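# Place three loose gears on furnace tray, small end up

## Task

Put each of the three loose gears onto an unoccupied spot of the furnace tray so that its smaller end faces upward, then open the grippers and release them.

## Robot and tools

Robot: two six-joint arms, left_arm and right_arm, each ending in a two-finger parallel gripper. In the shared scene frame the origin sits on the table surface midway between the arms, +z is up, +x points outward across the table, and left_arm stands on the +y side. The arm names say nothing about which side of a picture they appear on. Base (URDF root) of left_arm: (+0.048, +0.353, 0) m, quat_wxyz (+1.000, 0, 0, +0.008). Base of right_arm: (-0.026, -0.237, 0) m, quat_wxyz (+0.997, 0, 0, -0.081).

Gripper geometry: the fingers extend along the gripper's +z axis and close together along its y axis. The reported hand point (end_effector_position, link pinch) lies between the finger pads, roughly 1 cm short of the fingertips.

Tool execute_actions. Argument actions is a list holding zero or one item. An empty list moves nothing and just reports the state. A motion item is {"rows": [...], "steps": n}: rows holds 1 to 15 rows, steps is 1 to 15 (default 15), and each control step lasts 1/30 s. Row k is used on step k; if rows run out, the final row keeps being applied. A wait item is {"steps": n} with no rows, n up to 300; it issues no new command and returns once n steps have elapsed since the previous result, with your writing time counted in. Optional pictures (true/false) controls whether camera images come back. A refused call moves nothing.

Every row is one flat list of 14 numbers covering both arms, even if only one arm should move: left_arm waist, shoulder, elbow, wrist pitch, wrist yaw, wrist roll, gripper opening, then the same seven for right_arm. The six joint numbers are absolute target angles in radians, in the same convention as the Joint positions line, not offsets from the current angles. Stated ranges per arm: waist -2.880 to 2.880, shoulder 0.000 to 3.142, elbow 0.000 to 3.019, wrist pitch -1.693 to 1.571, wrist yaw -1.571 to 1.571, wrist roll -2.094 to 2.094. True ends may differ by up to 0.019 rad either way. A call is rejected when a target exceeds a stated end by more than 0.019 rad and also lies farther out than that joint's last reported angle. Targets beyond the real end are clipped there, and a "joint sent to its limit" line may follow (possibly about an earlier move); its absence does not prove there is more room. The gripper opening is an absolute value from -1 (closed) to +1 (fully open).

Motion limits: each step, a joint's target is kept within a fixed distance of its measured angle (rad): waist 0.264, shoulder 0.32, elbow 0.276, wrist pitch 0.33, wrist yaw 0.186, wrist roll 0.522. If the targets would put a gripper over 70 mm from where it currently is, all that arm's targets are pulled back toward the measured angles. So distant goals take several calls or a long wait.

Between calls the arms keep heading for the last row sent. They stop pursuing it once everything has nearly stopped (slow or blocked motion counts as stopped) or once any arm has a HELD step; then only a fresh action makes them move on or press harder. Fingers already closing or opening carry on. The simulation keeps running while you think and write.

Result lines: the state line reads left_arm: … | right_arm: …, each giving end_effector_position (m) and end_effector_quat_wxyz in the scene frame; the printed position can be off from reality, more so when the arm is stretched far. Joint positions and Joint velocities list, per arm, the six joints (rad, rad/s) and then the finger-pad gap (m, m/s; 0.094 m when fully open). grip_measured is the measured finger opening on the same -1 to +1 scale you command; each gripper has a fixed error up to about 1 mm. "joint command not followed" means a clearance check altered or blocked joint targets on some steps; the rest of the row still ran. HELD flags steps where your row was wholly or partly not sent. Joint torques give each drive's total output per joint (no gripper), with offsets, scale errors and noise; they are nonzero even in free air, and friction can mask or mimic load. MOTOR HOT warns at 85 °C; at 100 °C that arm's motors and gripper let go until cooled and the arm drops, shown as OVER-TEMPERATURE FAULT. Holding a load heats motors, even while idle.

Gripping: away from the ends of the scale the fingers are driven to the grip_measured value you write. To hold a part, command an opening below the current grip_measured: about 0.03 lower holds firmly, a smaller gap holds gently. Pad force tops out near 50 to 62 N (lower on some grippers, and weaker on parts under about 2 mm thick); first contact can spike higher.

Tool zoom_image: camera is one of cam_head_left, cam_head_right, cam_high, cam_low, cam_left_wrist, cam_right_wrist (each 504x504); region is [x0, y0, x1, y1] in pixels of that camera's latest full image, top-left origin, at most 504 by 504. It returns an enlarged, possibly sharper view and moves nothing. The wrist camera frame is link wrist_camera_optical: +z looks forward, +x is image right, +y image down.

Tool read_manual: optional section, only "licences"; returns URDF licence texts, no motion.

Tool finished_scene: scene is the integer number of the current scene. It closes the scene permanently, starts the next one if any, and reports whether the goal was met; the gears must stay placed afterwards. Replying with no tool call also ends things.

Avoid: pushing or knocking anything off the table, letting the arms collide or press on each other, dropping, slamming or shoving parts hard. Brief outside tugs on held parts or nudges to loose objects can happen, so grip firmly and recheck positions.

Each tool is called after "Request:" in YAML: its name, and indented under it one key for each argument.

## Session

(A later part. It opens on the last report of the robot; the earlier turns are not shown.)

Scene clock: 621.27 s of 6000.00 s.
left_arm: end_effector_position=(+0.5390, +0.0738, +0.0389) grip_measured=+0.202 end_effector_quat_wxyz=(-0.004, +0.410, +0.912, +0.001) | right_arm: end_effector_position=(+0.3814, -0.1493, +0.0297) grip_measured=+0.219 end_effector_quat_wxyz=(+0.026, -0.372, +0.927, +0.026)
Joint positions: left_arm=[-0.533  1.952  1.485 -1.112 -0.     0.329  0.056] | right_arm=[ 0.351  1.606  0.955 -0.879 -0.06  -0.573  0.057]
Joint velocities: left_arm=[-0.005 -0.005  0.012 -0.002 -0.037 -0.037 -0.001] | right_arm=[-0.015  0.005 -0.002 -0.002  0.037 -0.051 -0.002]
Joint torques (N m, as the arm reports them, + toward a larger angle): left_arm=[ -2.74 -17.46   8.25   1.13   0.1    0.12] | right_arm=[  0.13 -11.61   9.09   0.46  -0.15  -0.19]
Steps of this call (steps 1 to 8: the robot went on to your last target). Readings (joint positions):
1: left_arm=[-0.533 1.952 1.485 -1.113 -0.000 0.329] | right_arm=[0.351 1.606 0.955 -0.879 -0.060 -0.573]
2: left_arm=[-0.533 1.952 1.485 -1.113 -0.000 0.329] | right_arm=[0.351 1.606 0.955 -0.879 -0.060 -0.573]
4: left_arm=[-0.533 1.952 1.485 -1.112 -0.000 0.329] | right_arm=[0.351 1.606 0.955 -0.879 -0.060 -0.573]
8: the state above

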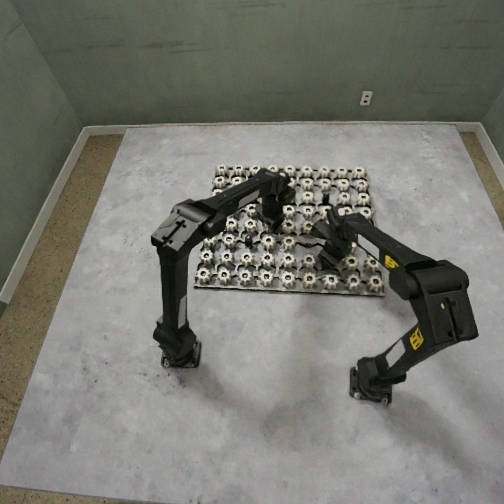

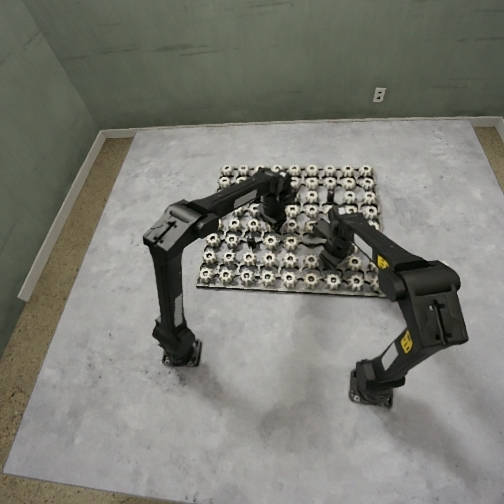

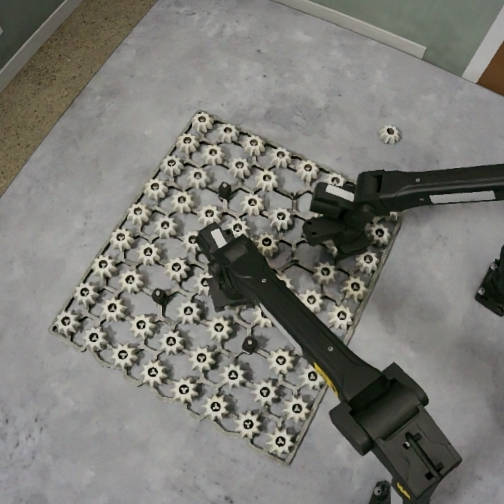

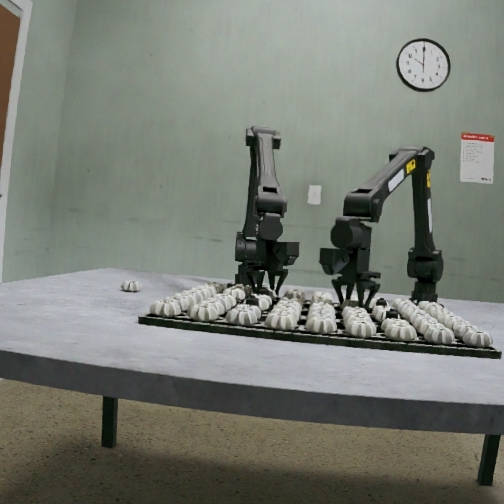

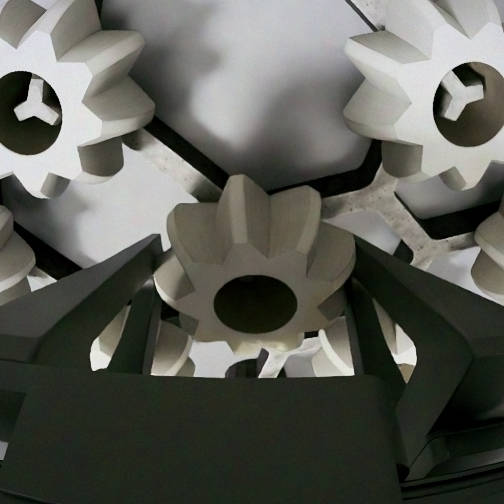

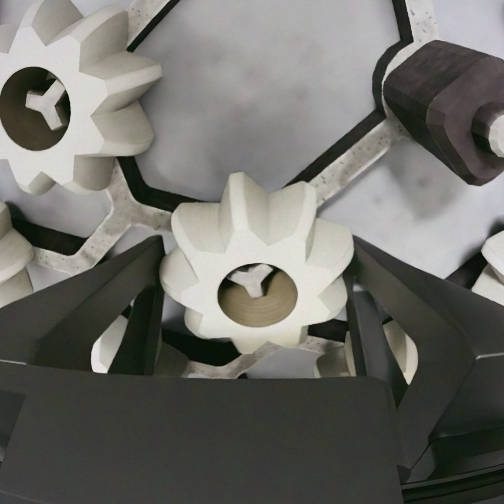

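Request:
execute_actions:
  actions:
    - {"rows": [ [-0.545,1.945,1.483,-1.100,0.002,0.34,0.17,0.345,1.612,0.975,-0.866,-0.066,-0.585,0.185], [-0.545,1.945,1.4805,-1.097,0.002,0.34,0.17,0.345,1.614,0.975,-0.8655,-0.068,-0.585,0.185], [-0.545,1.945,1.478,-1.093,0.002,0.34,0.17,0.345,1.616,0.975,-0.865,-0.07,-0.585,0.185], [-0.545,1.945,1.4755,-1.089,0.002,0.34,0.17,0.345,1.618,0.975,-0.8645,-0.07,-0.585,0.185], [-0.545,1.945,1.473,-1.085,0.002,0.34,0.17,0.345,1.620,0.975,-0.864,-0.07,-0.585,0.185], [-0.545,1.945,1.4705,-1.081,0.002,0.34,0.17,0.345,1.620,0.975,-0.864,-0.07,-0.585,0.185], [-0.545,1.945,1.468,-1.077,0.002,0.34,0.17,0.345,1.620,0.975,-0.864,-0.07,-0.585,0.185], [-0.545,1.945,1.4655,-1.073,0.002,0.34,0.17,0.345,1.620,0.975,-0.864,-0.07,-0.585,0.185], [-0.545,1.945,1.463,-1.069,0.002,0.34,0.17,0.345,1.620,0.975,-0.864,-0.07,-0.585,0.185], [-0.545,1.945,1.460,-1.065,0.002,0.34,0.17,0.345,1.620,0.975,-0.864,-0.07,-0.585,0.185], [-0.545,1.945,1.460,-1.061,0.002,0.34,0.17,0.345,1.620,0.975,-0.864,-0.07,-0.585,0.185], [-0.545,1.945,1.460,-1.058,0.002,0.34,0.17,0.345,1.620,0.975,-0.864,-0.07,-0.585,0.185] ], "steps": 15}
  pictures: false

Request:
execute_actions:
  actions:
    - {"steps": 6}

Request:
zoom_image:
  camera: "cam_left_wrist"
  region: [140, 160, 380, 380]

Scene clock: 635.60 s of 6000.00 s.
left_arm: end_effector_position=(+0.5393, +0.0736, +0.0308) grip_measured=+0.202 end_effector_quat_wxyz=(+0.005, +0.410, +0.912, -0.000) | right_arm: end_effector_position=(+0.3814, -0.1488, +0.0296) grip_measured=+0.219 end_effector_quat_wxyz=(+0.026, -0.372, +0.927, +0.027)
Joint positions: left_arm=[-0.533  1.952  1.46  -1.069 -0.     0.329  0.056] | right_arm=[ 0.351  1.607  0.955 -0.878 -0.063 -0.573  0.057]
Joint velocities: left_arm=[ 0.005 -0.015 -0.027  0.007  0.037 -0.051  0.   ] | right_arm=[-0.005 -0.015  0.007 -0.007 -0.007 -0.051  0.001]
Joint torques (N m, as the arm reports them, + toward a larger angle): left_arm=[ -2.59 -17.74   8.09   1.11   0.11   0.14] | right_arm=[  0.12 -11.03   9.24   0.63  -0.23  -0.11]
Steps of this call (steps 1 to 15: the robot went on to your last target; steps 16 to 90: nothing new was sent; then 10.83 s passed at rest; steps 91 to 105: all 15 steps of this action). Readings (joint positions):
91: left_arm=[-0.533 1.952 1.485 -1.112 -0.000 0.329] | right_arm=[0.351 1.606 0.955 -0.879 -0.060 -0.573]
92: left_arm=[-0.533 1.952 1.484 -1.111 -0.000 0.329] | right_arm=[0.351 1.606 0.955 -0.879 -0.060 -0.573]
94: left_arm=[-0.533 1.952 1.481 -1.106 -0.000 0.329] | right_arm=[0.351 1.606 0.955 -0.878 -0.062 -0.573]
98: left_arm=[-0.533 1.952 1.472 -1.089 -0.000 0.329] | right_arm=[0.351 1.607 0.955 -0.878 -0.063 -0.573]
105: the state above

Scene clock: 635.80 s of 6000.00 s.
left_arm: end_effector_position=(+0.5394, +0.0736, +0.0308) grip_measured=+0.202 end_effector_quat_wxyz=(+0.005, +0.410, +0.912, -0.000) | right_arm: end_effector_position=(+0.3814, -0.1488, +0.0296) grip_measured=+0.219 end_effector_quat_wxyz=(+0.026, -0.372, +0.927, +0.027)
Joint positions: left_arm=[-0.533  1.952  1.46  -1.069 -0.     0.329  0.056] | right_arm=[ 0.351  1.607  0.955 -0.878 -0.063 -0.573  0.057]
Joint velocities: left_arm=[-0.024 -0.015 -0.012 -0.012  0.037 -0.051  0.001] | right_arm=[-0.005 -0.015 -0.017 -0.002 -0.007 -0.022 -0.   ]
Joint torques (N m, as the arm reports them, + toward a larger angle): left_arm=[ -2.66 -17.45   8.08   1.16   0.11   0.13] | right_arm=[  0.19 -10.22   9.31   0.51  -0.29  -0.14]
Steps of this call (steps 1 to 6: the robot went on to your last target). Readings (joint positions):
1: left_arm=[-0.533 1.952 1.460 -1.069 -0.000 0.329] | right_arm=[0.351 1.607 0.955 -0.878 -0.063 -0.573]
2: left_arm=[-0.533 1.952 1.460 -1.069 -0.000 0.329] | right_arm=[0.351 1.607 0.955 -0.878 -0.063 -0.573]
4: left_arm=[-0.533 1.952 1.460 -1.069 -0.000 0.329] | right_arm=[0.351 1.607 0.955 -0.878 -0.063 -0.573]
6: the state above

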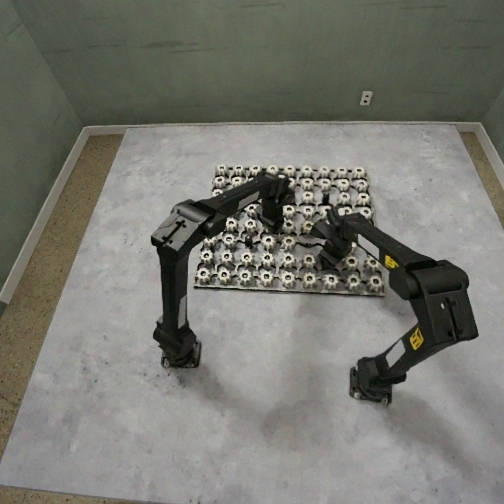

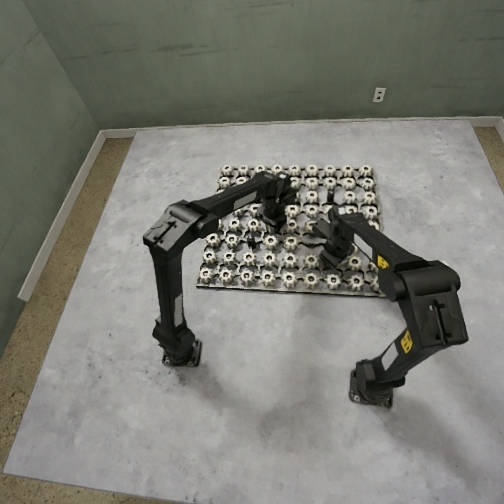

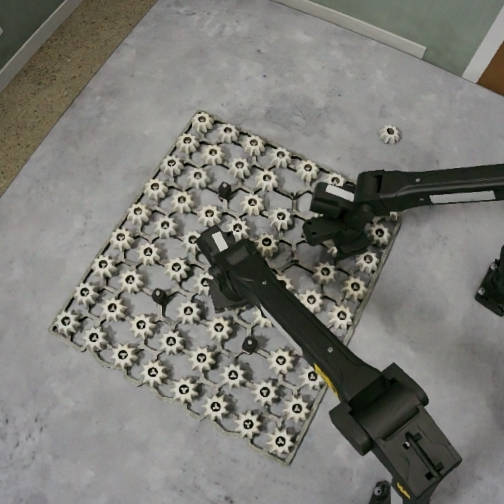

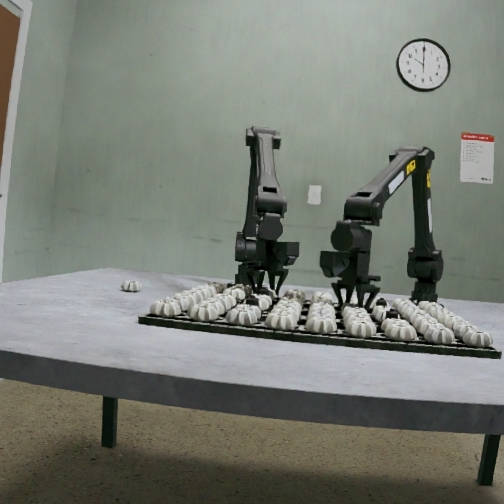

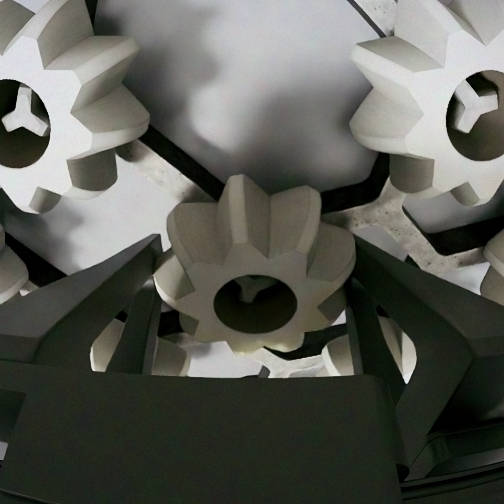

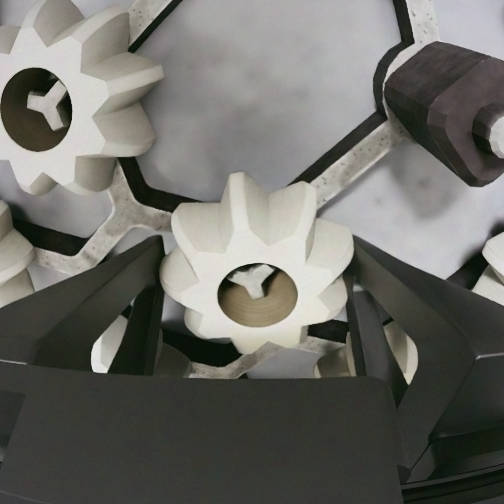

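Region (140, 160, 380, 380) of cam_left_wrist's 504x504 image, scaled by 2.100, with more detail than that image has; it fills the top 462 rows of this view, and the rest is white.

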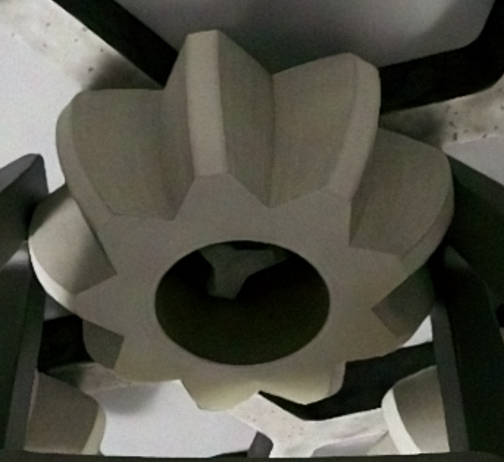

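Request:
execute_actions:
  actions:
    - {"rows": [ [-0.545,1.945,1.458,-1.057,0.002,0.34,0.17,0.345,1.610,0.975,-0.87,-0.065,-0.585,0.20], [-0.545,1.945,1.456,-1.054,0.002,0.34,0.17,0.345,1.605,0.975,-0.875,-0.063,-0.585,0.22], [-0.545,1.945,1.454,-1.051,0.002,0.34,0.17,0.345,1.605,0.975,-0.875,-0.063,-0.585,0.25], [-0.545,1.945,1.452,-1.048,0.002,0.34,0.17,0.345,1.605,0.975,-0.875,-0.063,-0.585,0.30], [-0.545,1.945,1.450,-1.045,0.002,0.34,0.17,0.345,1.605,0.975,-0.875,-0.063,-0.585,0.36], [-0.545,1.945,1.449,-1.042,0.002,0.34,0.17,0.345,1.605,0.975,-0.875,-0.063,-0.585,0.42], [-0.545,1.945,1.449,-1.041,0.002,0.34,0.17,0.345,1.605,0.975,-0.875,-0.063,-0.585,0.46] ], "steps": 15}

Scene clock: 643.10 s of 6000.00 s.
left_arm: end_effector_position=(+0.5394, +0.0736, +0.0298) grip_measured=+0.202 end_effector_quat_wxyz=(+0.007, +0.410, +0.912, -0.000) | right_arm: end_effector_position=(+0.3814, -0.1488, +0.0296) grip_measured=+0.457 end_effector_quat_wxyz=(+0.026, -0.372, +0.927, +0.027)
Joint positions: left_arm=[-0.533  1.952  1.457 -1.063 -0.     0.329  0.056] | right_arm=[ 0.351  1.607  0.955 -0.878 -0.063 -0.573  0.068]
Joint velocities: left_arm=[ 0.005 -0.005 -0.012 -0.022  0.022  0.022 -0.   ] | right_arm=[-0.015  0.005  0.002  0.007 -0.037  0.037 -0.001]
Joint torques (N m, as the arm reports them, + toward a larger angle): left_arm=[ -2.59 -17.54   7.5    1.7    0.1    0.12] | right_arm=[  0.2  -12.08   9.24   0.18  -0.01  -0.12]
Steps of this call (steps 1 to 15: the robot went on to your last target; steps 16 to 90: nothing new was sent; then 3.80 s passed at rest; steps 91 to 105: all 15 steps of this action). Readings (joint positions):
91: left_arm=[-0.533 1.952 1.460 -1.069 -0.000 0.329] | right_arm=[0.351 1.607 0.955 -0.878 -0.063 -0.573]
92: left_arm=[-0.533 1.952 1.460 -1.068 -0.000 0.329] | right_arm=[0.351 1.607 0.955 -0.878 -0.063 -0.573]
94: left_arm=[-0.533 1.952 1.458 -1.065 -0.000 0.329] | right_arm=[0.351 1.607 0.955 -0.878 -0.063 -0.573]
98: left_arm=[-0.533 1.952 1.457 -1.063 -0.000 0.329] | right_arm=[0.351 1.607 0.955 -0.878 -0.063 -0.573]
105: the state above

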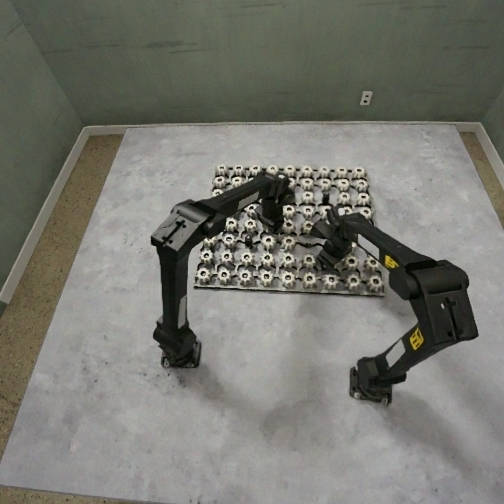

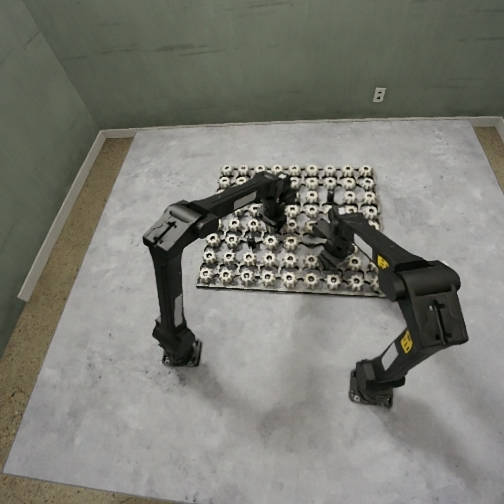

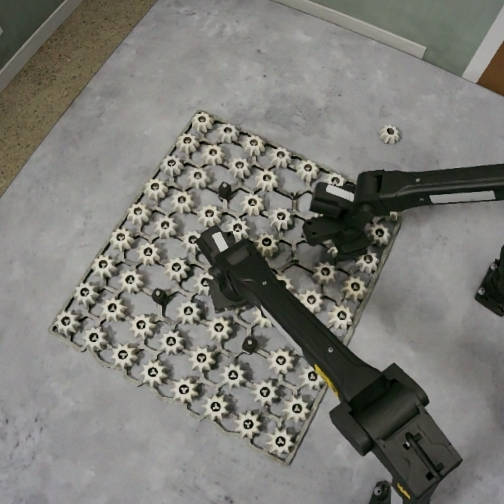

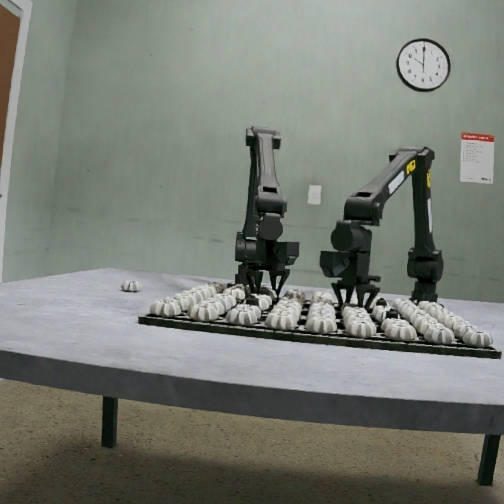

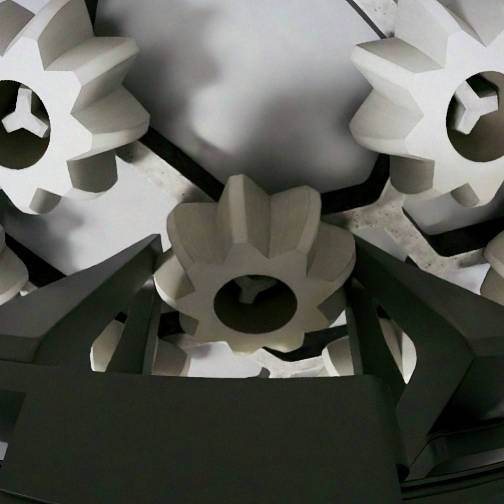

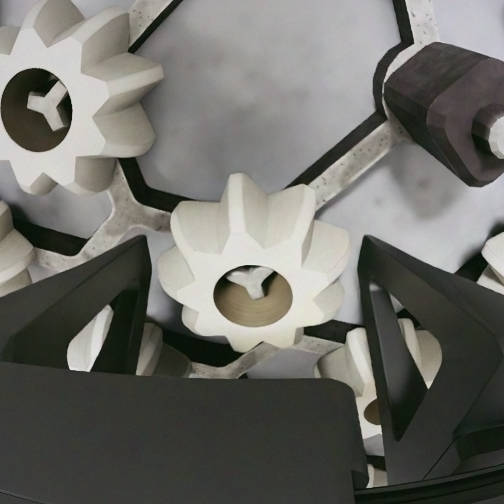

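Request:
execute_actions:
  actions:
    - {"rows": [ [-0.545,1.945,1.457,-1.06,0.002,0.34,0.19,0.345,1.595,0.975,-0.875,-0.063,-0.585,0.46], [-0.545,1.945,1.460,-1.063,0.002,0.34,0.21,0.345,1.583,0.976,-0.875,-0.063,-0.585,0.46], [-0.545,1.945,1.460,-1.063,0.002,0.34,0.25,0.345,1.570,0.977,-0.875,-0.063,-0.585,0.46], [-0.545,1.945,1.460,-1.063,0.002,0.34,0.31,0.345,1.557,0.978,-0.878,-0.063,-0.585,0.46], [-0.545,1.945,1.460,-1.063,0.002,0.34,0.38,0.345,1.544,0.98,-0.882,-0.063,-0.585,0.46], [-0.545,1.94,1.460,-1.063,0.002,0.34,0.44,0.345,1.530,0.982,-0.886,-0.063,-0.585,0.46], [-0.545,1.93,1.460,-1.063,0.002,0.34,0.44,0.345,1.516,0.984,-0.89,-0.063,-0.585,0.46], [-0.545,1.92,1.460,-1.063,0.002,0.34,0.44,0.345,1.502,0.986,-0.895,-0.063,-0.585,0.46], [-0.545,1.91,1.460,-1.066,0.002,0.34,0.44,0.345,1.488,0.988,-0.90,-0.063,-0.585,0.46], [-0.545,1.90,1.460,-1.069,0.002,0.34,0.44,0.345,1.475,0.99,-0.905,-0.063,-0.585,0.46], [-0.545,1.89,1.460,-1.072,0.002,0.34,0.44,0.345,1.463,0.995,-0.91,-0.063,-0.585,0.46], [-0.545,1.88,1.460,-1.076,0.002,0.34,0.44,0.345,1.452,1.0,-0.915,-0.063,-0.585,0.46], [-0.545,1.87,1.460,-1.08,0.002,0.34,0.44,0.345,1.443,1.005,-0.92,-0.063,-0.585,0.46], [-0.545,1.86,1.460,-1.084,0.002,0.34,0.44,0.345,1.436,1.01,-0.925,-0.063,-0.585,0.46], [-0.545,1.85,1.460,-1.088,0.002,0.34,0.44,0.345,1.43,1.016,-0.93,-0.063,-0.585,0.46] ], "steps": 15}
  pictures: false

Request:
execute_actions:
  actions:
    - {"rows": [ [-0.545,1.838,1.46,-1.092,0.002,0.34,0.44,0.342,1.431,1.027,-0.934,-0.063,-0.58,0.46], [-0.545,1.825,1.46,-1.096,0.002,0.34,0.44,0.334,1.434,1.04,-0.939,-0.062,-0.567,0.46], [-0.544,1.81,1.458,-1.10,0.002,0.34,0.44,0.321,1.438,1.055,-0.945,-0.061,-0.546,0.46], [-0.542,1.793,1.452,-1.104,0.002,0.34,0.44,0.304,1.444,1.070,-0.953,-0.06,-0.518,0.5], [-0.538,1.775,1.443,-1.108,0.002,0.34,0.44,0.282,1.4515,1.085,-0.962,-0.058,-0.482,0.55], [-0.532,1.755,1.43,-1.112,0.002,0.34,0.44,0.257,1.46,1.101,-0.972,-0.056,-0.441,0.6], [-0.524,1.733,1.413,-1.116,0.002,0.34,0.44,0.2285,1.47,1.118,-0.983,-0.054,-0.394,0.65], [-0.514,1.71,1.393,-1.12,0.002,0.34,0.44,0.197,1.481,1.136,-0.996,-0.052,-0.342,0.7], [-0.502,1.685,1.37,-1.124,0.002,0.34,0.44,0.1625,1.493,1.155,-1.009,-0.049,-0.286,0.75], [-0.488,1.66,1.345,-1.128,0.002,0.34,0.44,0.126,1.505,1.174,-1.023,-0.047,-0.226,0.8], [-0.472,1.633,1.318,-1.132,0.002,0.34,0.44,0.0875,1.518,1.193,-1.037,-0.044,-0.163,0.85], [-0.455,1.605,1.29,-1.136,0.002,0.34,0.44,0.0476,1.532,1.213,-1.052,-0.041,-0.097,0.9], [-0.437,1.577,1.26,-1.14,0.002,0.34,0.44,0.0065,1.546,1.233,-1.067,-0.038,-0.03,0.95], [-0.418,1.548,1.23,-1.144,0.002,0.34,0.44,-0.035,1.5605,1.252,-1.0825,-0.035,0.038,1], [-0.398,1.519,1.2,-1.148,0.002,0.34,0.44,-0.0775,1.575,1.271,-1.098,-0.031,0.1075,1] ], "steps": 15}
  pictures: false

Request:
execute_actions:
  actions:
    - {"rows": [ [-0.378,1.49,1.17,-1.152,0.002,0.34,0.44,-0.12,1.5895,1.29,-1.113,-0.028,0.177,1], [-0.358,1.461,1.14,-1.156,0.002,0.34,0.44,-0.1615,1.604,1.308,-1.128,-0.025,0.245,1], [-0.338,1.433,1.11,-1.16,0.002,0.34,0.44,-0.2026,1.618,1.325,-1.142,-0.022,0.3125,1], [-0.319,1.405,1.082,-1.164,0.002,0.34,0.44,-0.2425,1.632,1.341,-1.156,-0.019,0.378,1], [-0.30,1.378,1.055,-1.168,0.002,0.34,0.44,-0.281,1.645,1.356,-1.169,-0.016,0.441,1], [-0.283,1.352,1.03,-1.172,0.002,0.34,0.44,-0.3175,1.657,1.369,-1.1815,-0.014,0.501,1], [-0.267,1.327,1.006,-1.176,0.002,0.34,0.44,-0.352,1.669,1.381,-1.193,-0.011,0.557,1], [-0.252,1.304,0.984,-1.18,0.002,0.34,0.44,-0.3835,1.68,1.391,-1.203,-0.009,0.609,1], [-0.239,1.282,0.964,-1.184,0.002,0.34,0.44,-0.412,1.69,1.399,-1.212,-0.007,0.656,1], [-0.228,1.262,0.947,-1.188,0.002,0.34,0.44,-0.437,1.6985,1.405,-1.22,-0.005,0.697,1], [-0.218,1.244,0.932,-1.191,0.002,0.34,0.44,-0.459,1.706,1.409,-1.226,-0.003,0.733,1], [-0.211,1.229,0.92,-1.194,0.002,0.34,0.44,-0.476,1.712,1.41,-1.231,-0.002,0.761,1], [-0.205,1.216,0.911,-1.197,0.002,0.34,0.44,-0.489,1.716,1.41,-1.234,-0.001,0.782,1], [-0.202,1.206,0.904,-1.199,0.002,0.34,0.44,-0.497,1.719,1.41,-1.235,0,0.795,1], [-0.2,1.2,0.9,-1.2,0.002,0.34,0.44,-0.5,1.72,1.41,-1.235,0.004,0.8,1] ], "steps": 15}
  pictures: false

Request:
execute_actions:
  actions:
    - {"steps": 20}

Scene clock: 705.27 s of 6000.00 s.
left_arm: end_effector_position=(+0.5402, +0.0730, +0.0477) grip_measured=+0.439 end_effector_quat_wxyz=(+0.019, +0.410, +0.912, -0.002) | right_arm: end_effector_position=(+0.3859, -0.1479, +0.0867) grip_measured=+0.457 end_effector_quat_wxyz=(+0.081, -0.373, +0.924, +0.016)
Joint positions: left_arm=[-0.533  1.919  1.457 -1.072  0.     0.329  0.068] | right_arm=[ 0.351  1.467  0.961 -0.913 -0.063 -0.573  0.068]
Joint velocities: left_arm=[ 0.005 -0.308 -0.007 -0.095 -0.051 -0.007  0.001] | right_arm=[ 0.015 -0.366  0.11  -0.178 -0.081 -0.022  0.   ]
Joint torques (N m, as the arm reports them, + toward a larger angle): left_arm=[ -2.59 -20.67   8.73   0.32   0.09   0.12] | right_arm=[ -0.67 -12.13  12.65  -0.06  -0.09  -0.1 ]
Steps of this call (steps 1 to 15: the robot went on to your last target; steps 16 to 90: nothing new was sent; then 58.67 s passed at rest; steps 91 to 105: all 15 steps of this action). Readings (joint positions):
91: left_arm=[-0.533 1.952 1.457 -1.063 -0.000 0.329] | right_arm=[0.351 1.607 0.955 -0.878 -0.063 -0.573]
92: left_arm=[-0.533 1.952 1.457 -1.063 -0.000 0.329] | right_arm=[0.351 1.607 0.955 -0.878 -0.063 -0.573]
94: left_arm=[-0.533 1.952 1.457 -1.063 0.000 0.329] | right_arm=[0.351 1.605 0.955 -0.878 -0.063 -0.573]
98: left_arm=[-0.533 1.951 1.457 -1.063 0.000 0.329] | right_arm=[0.351 1.579 0.955 -0.881 -0.063 -0.573]
105: the state above

Scene clock: 705.77 s of 6000.00 s.
left_arm: end_effector_position=(+0.4863, +0.1391, +0.1464) grip_measured=+0.439 end_effector_quat_wxyz=(+0.064, +0.380, +0.923, -0.005) | right_arm: end_effector_position=(+0.4515, -0.3014, +0.1512) grip_measured=+1.000 end_effector_quat_wxyz=(+0.099, -0.004, +0.995, +0.005)
Joint positions: left_arm=[-0.469  1.579  1.264 -1.127  0.002  0.33   0.068] | right_arm=[ 0.016  1.523  1.204 -1.057 -0.04  -0.151  0.094]
Joint velocities: left_arm=[ 0.62  -0.864 -0.847 -0.134  0.051 -0.095 -0.001] | right_arm=[-1.314  0.464  0.584 -0.432  0.051  1.648  0.   ]
Joint torques (N m, as the arm reports them, + toward a larger angle): left_arm=[  0.45 -13.45   7.69   0.53  -0.03   0.07] | right_arm=[ -0.88 -11.45  12.23   0.32   0.25   0.14]
Steps of this call (steps 1 to 15: all 15 steps of this action). Readings (joint positions):
1: left_arm=[-0.533 1.907 1.457 -1.075 0.000 0.329] | right_arm=[0.351 1.455 0.967 -0.918 -0.063 -0.573]
2: left_arm=[-0.533 1.894 1.457 -1.079 0.000 0.329] | right_arm=[0.351 1.448 0.976 -0.924 -0.063 -0.573]
4: left_arm=[-0.533 1.864 1.457 -1.087 0.000 0.329] | right_arm=[0.345 1.445 1.001 -0.935 -0.063 -0.564]
8: left_arm=[-0.533 1.782 1.434 -1.098 0.000 0.329] | right_arm=[0.283 1.448 1.059 -0.968 -0.061 -0.482]
15: the state above

Scene clock: 706.27 s of 6000.00 s.
left_arm: end_effector_position=(+0.3797, +0.2851, +0.1486) grip_measured=+0.439 end_effector_quat_wxyz=(+0.036, +0.261, +0.965, +0.001) | right_arm: end_effector_position=(+0.3663, -0.5501, +0.1244) grip_measured=+1.000 end_effector_quat_wxyz=(+0.006, +0.621, +0.784, +0.000)
Joint positions: left_arm=[-0.215  1.224  0.915 -1.19   0.002  0.33   0.068] | right_arm=[-0.51   1.702  1.363 -1.22  -0.     0.667  0.094]
Joint velocities: left_arm=[ 0.093 -0.357 -0.183 -0.071 -0.007 -0.037  0.001] | right_arm=[-0.357  0.083 -0.002 -0.105  0.037  0.784  0.   ]
Joint torques (N m, as the arm reports them, + toward a larger angle): left_arm=[-1.29 -8.36  8.71  0.65  0.01  0.12] | right_arm=[  3.27 -14.4   13.    -0.44   0.02   0.12]
Steps of this call (steps 1 to 15: all 15 steps of this action). Readings (joint positions):
1: left_arm=[-0.445 1.550 1.234 -1.132 0.002 0.330] | right_arm=[-0.029 1.539 1.223 -1.071 -0.037 -0.091]
2: left_arm=[-0.419 1.522 1.203 -1.136 0.002 0.330] | right_arm=[-0.075 1.556 1.242 -1.086 -0.033 -0.029]
4: left_arm=[-0.365 1.467 1.142 -1.145 0.002 0.330] | right_arm=[-0.164 1.590 1.276 -1.115 -0.027 0.099]
8: left_arm=[-0.275 1.363 1.030 -1.163 0.002 0.330] | right_arm=[-0.327 1.649 1.330 -1.168 -0.015 0.348]
15: the state above

Scene clock: 706.93 s of 6000.00 s.
left_arm: end_effector_position=(+0.3758, +0.2871, +0.1518) grip_measured=+0.439 end_effector_quat_wxyz=(+0.040, +0.259, +0.965, +0.002) | right_arm: end_effector_position=(+0.3657, -0.5486, +0.1222) grip_measured=+1.000 end_effector_quat_wxyz=(+0.001, +0.665, +0.747, -0.001)
Joint positions: left_arm=[-0.212  1.203  0.907 -1.193  0.002  0.33   0.068] | right_arm=[-0.507  1.707  1.364 -1.226  0.002  0.786  0.094]
Joint velocities: left_arm=[-0.015 -0.015  0.017  0.007  0.066  0.007 -0.   ] | right_arm=[-0.005  0.005 -0.002 -0.007  0.022  0.007  0.   ]
Joint torques (N m, as the arm reports them, + toward a larger angle): left_arm=[-0.66 -8.    8.42  0.62  0.01  0.12] | right_arm=[  1.61 -13.4   12.91  -0.47   0.13   0.17]
Steps of this call (steps 1 to 20: the robot went on to your last target). Readings (joint positions):
1: left_arm=[-0.213 1.214 0.910 -1.192 0.002 0.330] | right_arm=[-0.519 1.705 1.363 -1.223 0.001 0.692]
2: left_arm=[-0.212 1.207 0.908 -1.193 0.002 0.330] | right_arm=[-0.523 1.706 1.363 -1.225 0.002 0.711]
4: left_arm=[-0.212 1.203 0.908 -1.193 0.002 0.330] | right_arm=[-0.522 1.707 1.363 -1.226 0.002 0.739]
8: left_arm=[-0.212 1.203 0.907 -1.193 0.002 0.330] | right_arm=[-0.511 1.707 1.364 -1.226 0.002 0.768]
20: the state above

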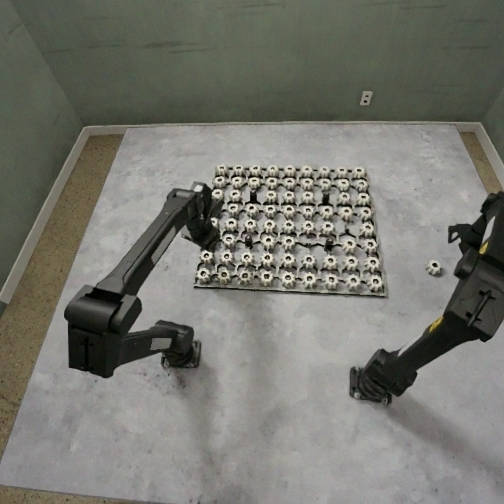

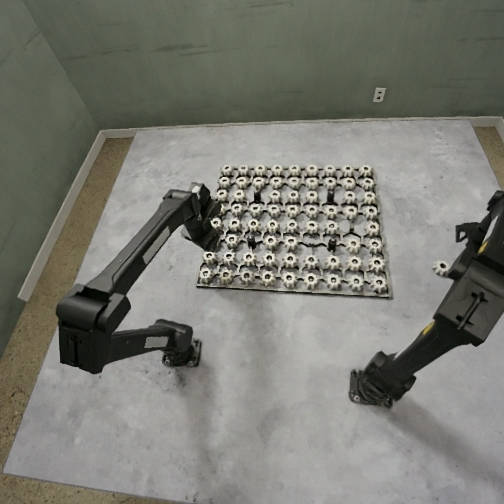

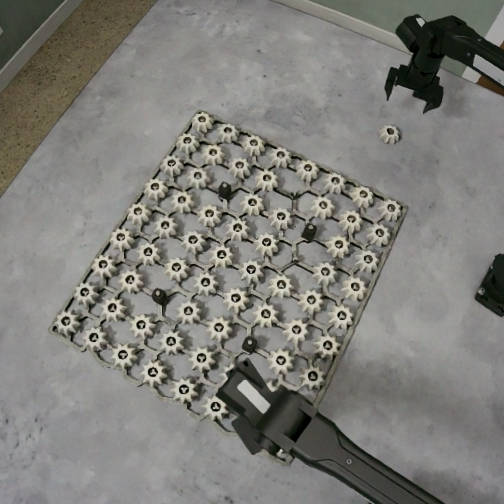

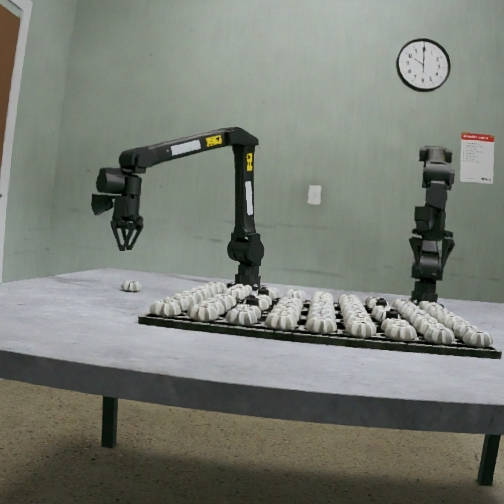

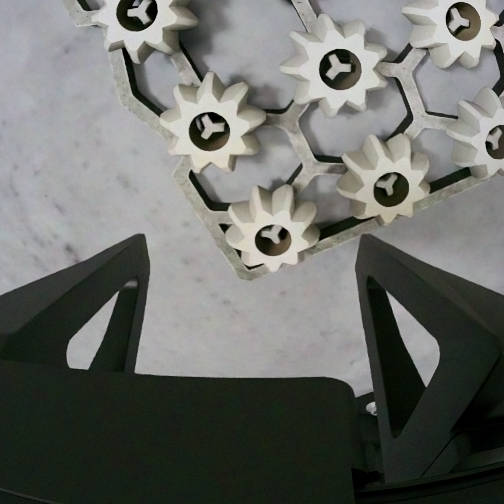

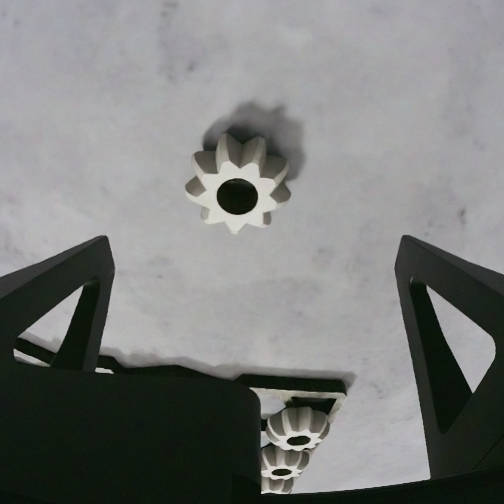

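Request:
zoom_image:
  camera: "cam_right_wrist"
  region: [160, 110, 320, 260]

Region (160, 110, 320, 260) of cam_right_wrist's 504x504 image, scaled by 3.150, with more detail than that image has; it fills the top 472 rows of this view, and the rest is white.

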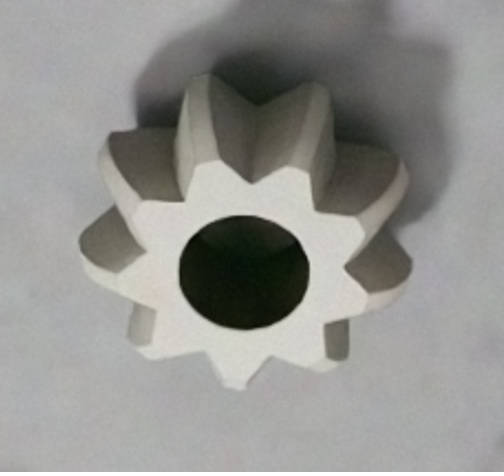

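Request:
execute_actions:
  actions:
    - {"rows": [ [-0.2,1.2,0.9,-1.2,0.002,0.34,0.44,-0.4994,1.721,1.373,-1.212,0.004,0.779,1], [-0.2,1.2,0.9,-1.2,0.002,0.34,0.44,-0.4978,1.7235,1.367,-1.2034,0.004,0.777,1], [-0.2,1.2,0.9,-1.2,0.002,0.34,0.44,-0.4952,1.7276,1.3584,-1.190,0.004,0.773,1], [-0.2,1.2,0.9,-1.2,0.002,0.34,0.44,-0.4919,1.7328,1.347,-1.1733,0.004,0.768,1], [-0.2,1.2,0.9,-1.2,0.002,0.34,0.44,-0.4881,1.7389,1.3335,-1.1533,0.004,0.763,1], [-0.2,1.2,0.9,-1.2,0.002,0.34,0.44,-0.4838,1.7457,1.3187,-1.1312,0.004,0.757,1], [-0.2,1.2,0.9,-1.2,0.002,0.34,0.44,-0.4793,1.7529,1.303,-1.1079,0.004,0.75,1], [-0.2,1.2,0.9,-1.2,0.002,0.34,0.44,-0.4747,1.7601,1.287,-1.0841,0.004,0.744,1], [-0.2,1.2,0.9,-1.2,0.002,0.34,0.44,-0.4702,1.7673,1.2713,-1.0608,0.004,0.737,1], [-0.2,1.2,0.9,-1.2,0.002,0.34,0.44,-0.4659,1.7741,1.2565,-1.0387,0.004,0.731,1], [-0.2,1.2,0.9,-1.2,0.002,0.34,0.44,-0.4621,1.7802,1.2431,-1.0187,0.004,0.726,1], [-0.2,1.2,0.9,-1.2,0.002,0.34,0.44,-0.4588,1.7854,1.2316,-1.0018,0.004,0.721,1], [-0.2,1.2,0.9,-1.2,0.002,0.34,0.44,-0.4562,1.7895,1.2228,-0.9886,0.004,0.717,1], [-0.2,1.2,0.9,-1.2,0.002,0.34,0.44,-0.4546,1.7921,1.217,-0.98,0.004,0.715,1], [-0.2,1.2,0.9,-1.2,0.002,0.34,0.44,-0.454,1.793,1.215,-0.977,0.004,0.714,1] ], "steps": 15}
  pictures: false

Request:
execute_actions:
  actions:
    - {"steps": 14}

Scene clock: 734.67 s of 6000.00 s.
left_arm: end_effector_position=(+0.3758, +0.2871, +0.1518) grip_measured=+0.439 end_effector_quat_wxyz=(+0.040, +0.259, +0.965, +0.002) | right_arm: end_effector_position=(+0.3708, -0.5259, +0.0403) grip_measured=+1.000 end_effector_quat_wxyz=(+0.004, +0.632, +0.775, -0.001)
Joint positions: left_arm=[-0.212  1.203  0.907 -1.193  0.002  0.33   0.068] | right_arm=[-0.465  1.773  1.217 -1.006  0.002  0.742  0.094]
Joint velocities: left_arm=[ 0.005 -0.015 -0.007  0.002 -0.022  0.022 -0.   ] | right_arm=[ 0.103  0.298 -0.271  0.242 -0.037 -0.11   0.   ]
Joint torques (N m, as the arm reports them, + toward a larger angle): left_arm=[-0.62 -7.9   8.41  0.6   0.01  0.11] | right_arm=[  0.64 -14.32   9.31   0.19   0.2   -0.13]
Steps of this call (steps 1 to 15: the robot went on to your last target; steps 16 to 90: nothing new was sent; then 24.23 s passed at rest; steps 91 to 105: all 15 steps of this action). Readings (joint positions):
91: left_arm=[-0.212 1.203 0.907 -1.193 0.002 0.330] | right_arm=[-0.507 1.707 1.364 -1.226 0.002 0.787]
92: left_arm=[-0.212 1.203 0.907 -1.193 0.002 0.330] | right_arm=[-0.507 1.707 1.363 -1.223 0.002 0.787]
94: left_arm=[-0.212 1.203 0.907 -1.193 0.002 0.330] | right_arm=[-0.507 1.707 1.358 -1.206 0.002 0.786]
98: left_arm=[-0.212 1.203 0.907 -1.193 0.002 0.330] | right_arm=[-0.500 1.711 1.315 -1.135 0.002 0.774]
105: the state above

Scene clock: 735.13 s of 6000.00 s.
left_arm: end_effector_position=(+0.3758, +0.2871, +0.1518) grip_measured=+0.439 end_effector_quat_wxyz=(+0.040, +0.259, +0.965, +0.002) | right_arm: end_effector_position=(+0.3685, -0.5199, +0.0233) grip_measured=+1.000 end_effector_quat_wxyz=(-0.007, +0.624, +0.782, -0.001)
Joint positions: left_arm=[-0.212  1.203  0.907 -1.193  0.002  0.33   0.068] | right_arm=[-0.457  1.798  1.2   -0.987  0.002  0.727  0.094]
Joint velocities: left_arm=[-0.005 -0.015 -0.002 -0.012  0.022  0.007  0.   ] | right_arm=[-0.005  0.005  0.007  0.002 -0.066 -0.037  0.   ]
Joint torques (N m, as the arm reports them, + toward a larger angle): left_arm=[-0.52 -7.93  8.38  0.62  0.    0.11] | right_arm=[  1.37 -15.86   9.     0.27   0.2   -0.15]
Steps of this call (steps 1 to 14: the robot went on to your last target). Readings (joint positions):
1: left_arm=[-0.212 1.203 0.907 -1.193 0.002 0.330] | right_arm=[-0.461 1.782 1.209 -1.000 0.002 0.739]
2: left_arm=[-0.212 1.203 0.907 -1.193 0.002 0.330] | right_arm=[-0.459 1.790 1.204 -0.996 0.002 0.736]
4: left_arm=[-0.212 1.203 0.907 -1.193 0.002 0.330] | right_arm=[-0.457 1.798 1.200 -0.993 0.002 0.733]
8: left_arm=[-0.212 1.203 0.907 -1.193 0.002 0.330] | right_arm=[-0.457 1.798 1.200 -0.987 0.002 0.729]
14: the state above

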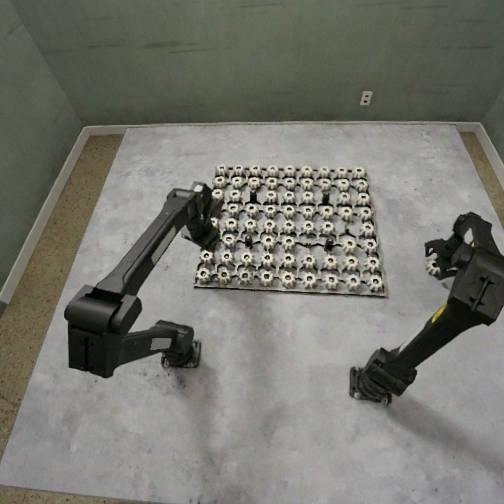

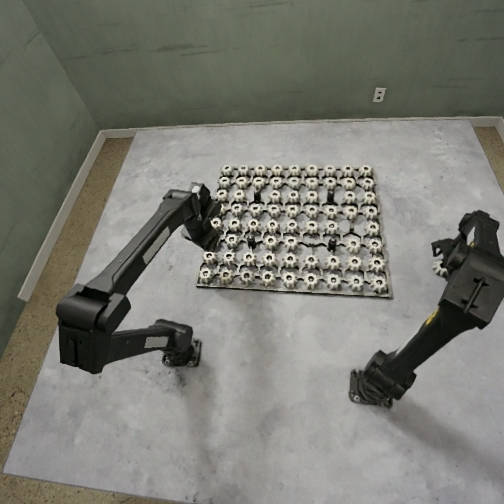

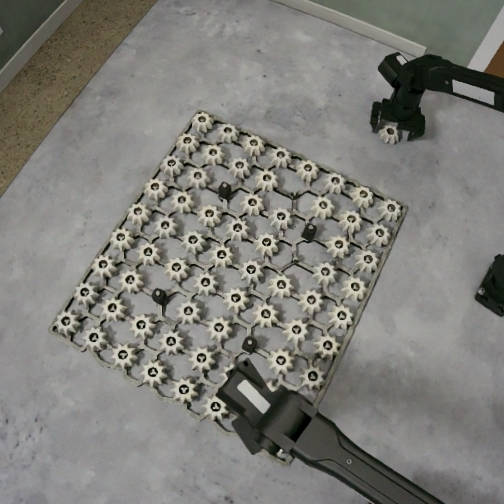

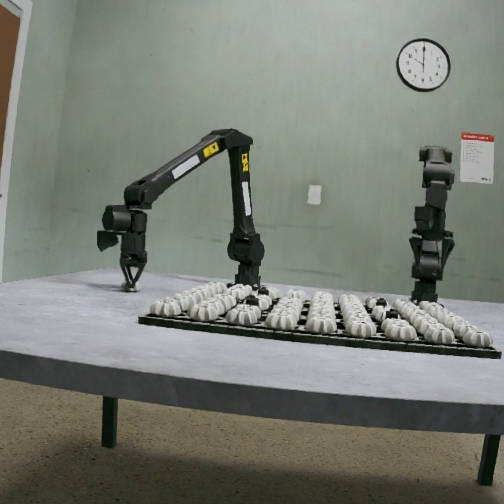

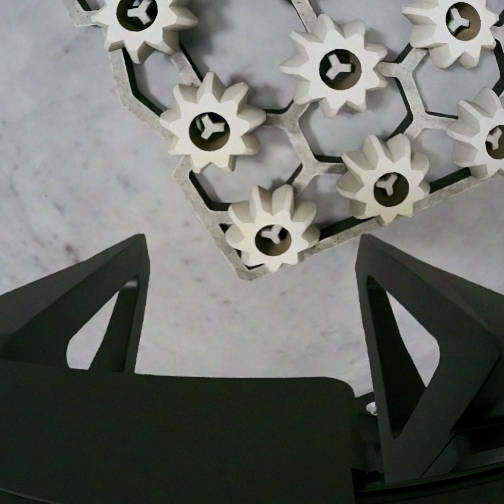

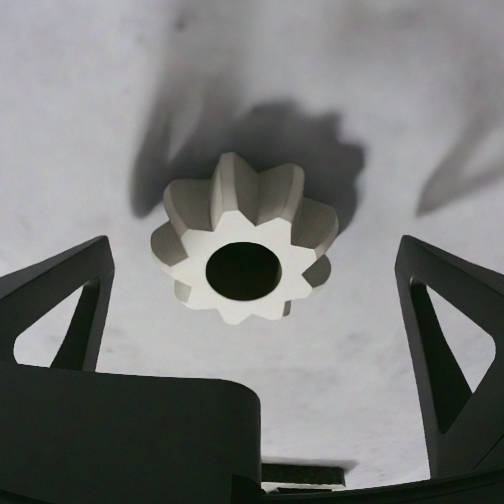

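Request:
execute_actions:
  actions:
    - {"rows": [ [-0.2,1.2,0.9,-1.2,0.002,0.34,0.44,-0.454,1.80,1.21,-0.974,0.004,0.714,1], [-0.2,1.2,0.9,-1.2,0.002,0.34,0.44,-0.454,1.805,1.21,-0.970,0.004,0.714,0.9], [-0.2,1.2,0.9,-1.2,0.002,0.34,0.44,-0.454,1.809,1.21,-0.966,0.004,0.714,0.8], [-0.2,1.2,0.9,-1.2,0.002,0.34,0.44,-0.454,1.813,1.21,-0.962,0.004,0.714,0.7], [-0.2,1.2,0.9,-1.2,0.002,0.34,0.44,-0.454,1.817,1.21,-0.959,0.004,0.714,0.6], [-0.2,1.2,0.9,-1.2,0.002,0.34,0.44,-0.454,1.821,1.21,-0.956,0.004,0.714,0.5], [-0.2,1.2,0.9,-1.2,0.002,0.34,0.44,-0.454,1.825,1.21,-0.953,0.004,0.714,0.45], [-0.2,1.2,0.9,-1.2,0.002,0.34,0.44,-0.454,1.829,1.21,-0.951,0.004,0.714,0.45], [-0.2,1.2,0.9,-1.2,0.002,0.34,0.44,-0.454,1.832,1.21,-0.949,0.004,0.714,0.45] ], "steps": 15}
  pictures: false

Request:
execute_actions:
  actions:
    - {"steps": 5}

Scene clock: 749.47 s of 6000.00 s.
left_arm: end_effector_position=(+0.3758, +0.2871, +0.1518) grip_measured=+0.439 end_effector_quat_wxyz=(+0.040, +0.259, +0.965, +0.002) | right_arm: end_effector_position=(+0.3726, -0.5228, +0.0167) grip_measured=+0.453 end_effector_quat_wxyz=(-0.001, +0.624, +0.782, -0.001)
Joint positions: left_arm=[-0.212  1.203  0.907 -1.193  0.002  0.33   0.068] | right_arm=[-0.457  1.812  1.2   -0.96   0.002  0.727  0.068]
Joint velocities: left_arm=[-0.005  0.005 -0.002  0.007 -0.066 -0.037 -0.   ] | right_arm=[-0.015  0.044  0.002 -0.007  0.022 -0.037 -0.001]
Joint torques (N m, as the arm reports them, + toward a larger angle): left_arm=[-0.56 -7.87  8.44  0.64  0.    0.1 ] | right_arm=[  0.63 -14.28   8.53   0.42   0.16  -0.13]
Steps of this call (steps 1 to 30: the robot went on to your last target; steps 31 to 90: nothing new was sent; then 10.83 s passed at rest; steps 91 to 105: all 15 steps of this action). Readings (joint positions):
91: left_arm=[-0.212 1.203 0.907 -1.193 0.002 0.330] | right_arm=[-0.457 1.798 1.200 -0.987 0.002 0.727]
92: left_arm=[-0.212 1.203 0.907 -1.193 0.002 0.330] | right_arm=[-0.457 1.798 1.200 -0.985 0.002 0.727]
94: left_arm=[-0.212 1.203 0.907 -1.193 0.002 0.330] | right_arm=[-0.457 1.798 1.200 -0.980 0.002 0.727]
98: left_arm=[-0.212 1.203 0.907 -1.193 0.002 0.330] | right_arm=[-0.457 1.799 1.200 -0.967 0.002 0.727]
105: the state above

Scene clock: 749.63 s of 6000.00 s.
left_arm: end_effector_position=(+0.3758, +0.2871, +0.1518) grip_measured=+0.439 end_effector_quat_wxyz=(+0.040, +0.259, +0.965, +0.002) | right_arm: end_effector_position=(+0.3725, -0.5227, +0.0162) grip_measured=+0.453 end_effector_quat_wxyz=(-0.001, +0.624, +0.782, -0.001)
Joint positions: left_arm=[-0.212  1.203  0.907 -1.193  0.002  0.33   0.068] | right_arm=[-0.457  1.813  1.2   -0.96   0.002  0.727  0.068]
Joint velocities: left_arm=[ 0.005  0.005 -0.007  0.002 -0.051  0.007 -0.   ] | right_arm=[ 0.005  0.005  0.002 -0.002 -0.037  0.037 -0.   ]
Joint torques (N m, as the arm reports them, + toward a larger angle): left_arm=[-0.56 -7.97  8.46  0.6  -0.01  0.11] | right_arm=[  1.27 -13.49   8.54   0.54   0.15  -0.13]
Steps of this call (steps 1 to 5: the robot went on to your last target). Readings (joint positions):
1: left_arm=[-0.212 1.203 0.907 -1.193 0.002 0.330] | right_arm=[-0.457 1.813 1.200 -0.960 0.002 0.727]
2: left_arm=[-0.212 1.203 0.907 -1.193 0.002 0.330] | right_arm=[-0.457 1.813 1.200 -0.960 0.002 0.727]
4: left_arm=[-0.212 1.203 0.907 -1.193 0.002 0.330] | right_arm=[-0.457 1.813 1.200 -0.960 0.002 0.727]
5: the state above

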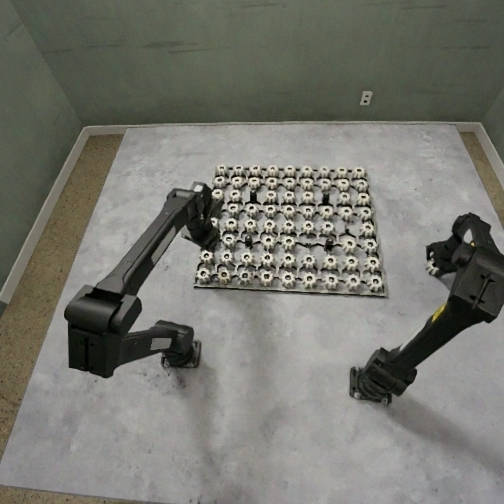

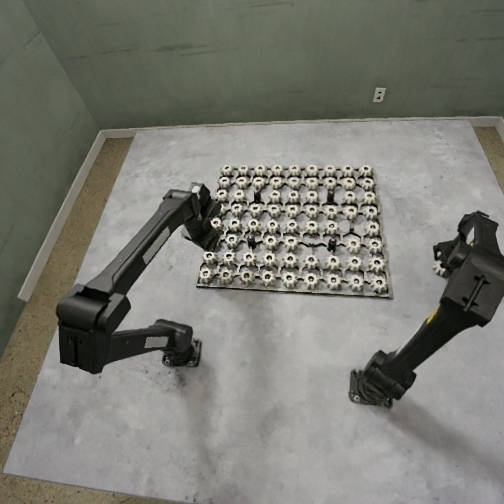

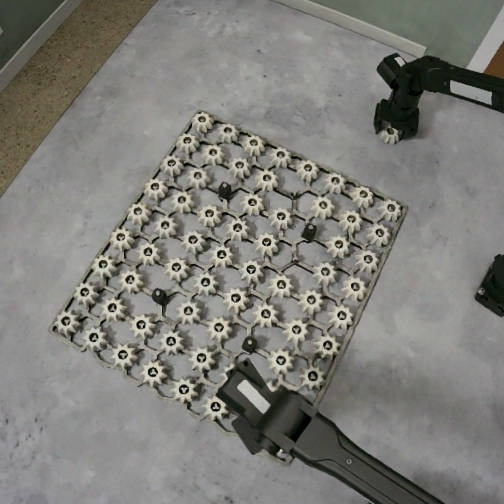

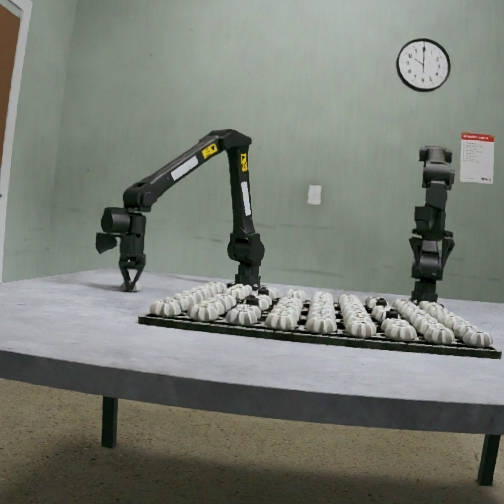

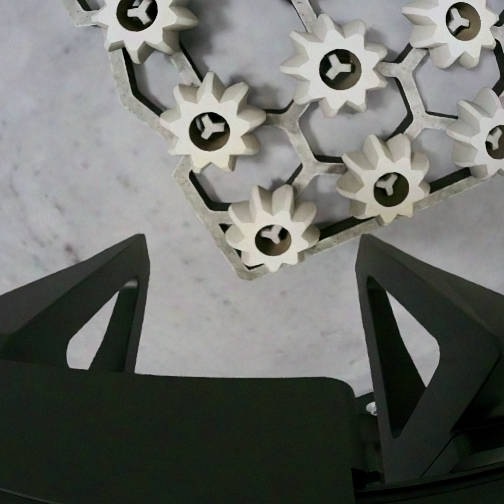

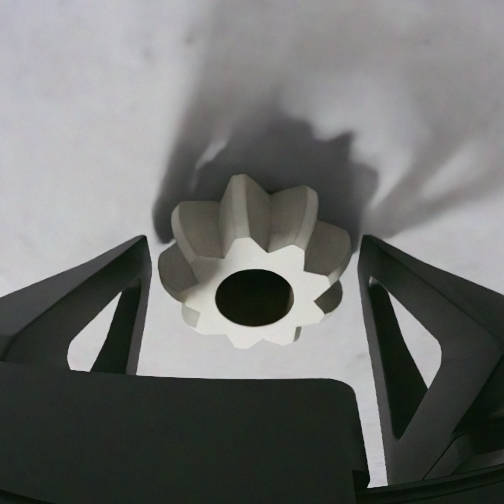

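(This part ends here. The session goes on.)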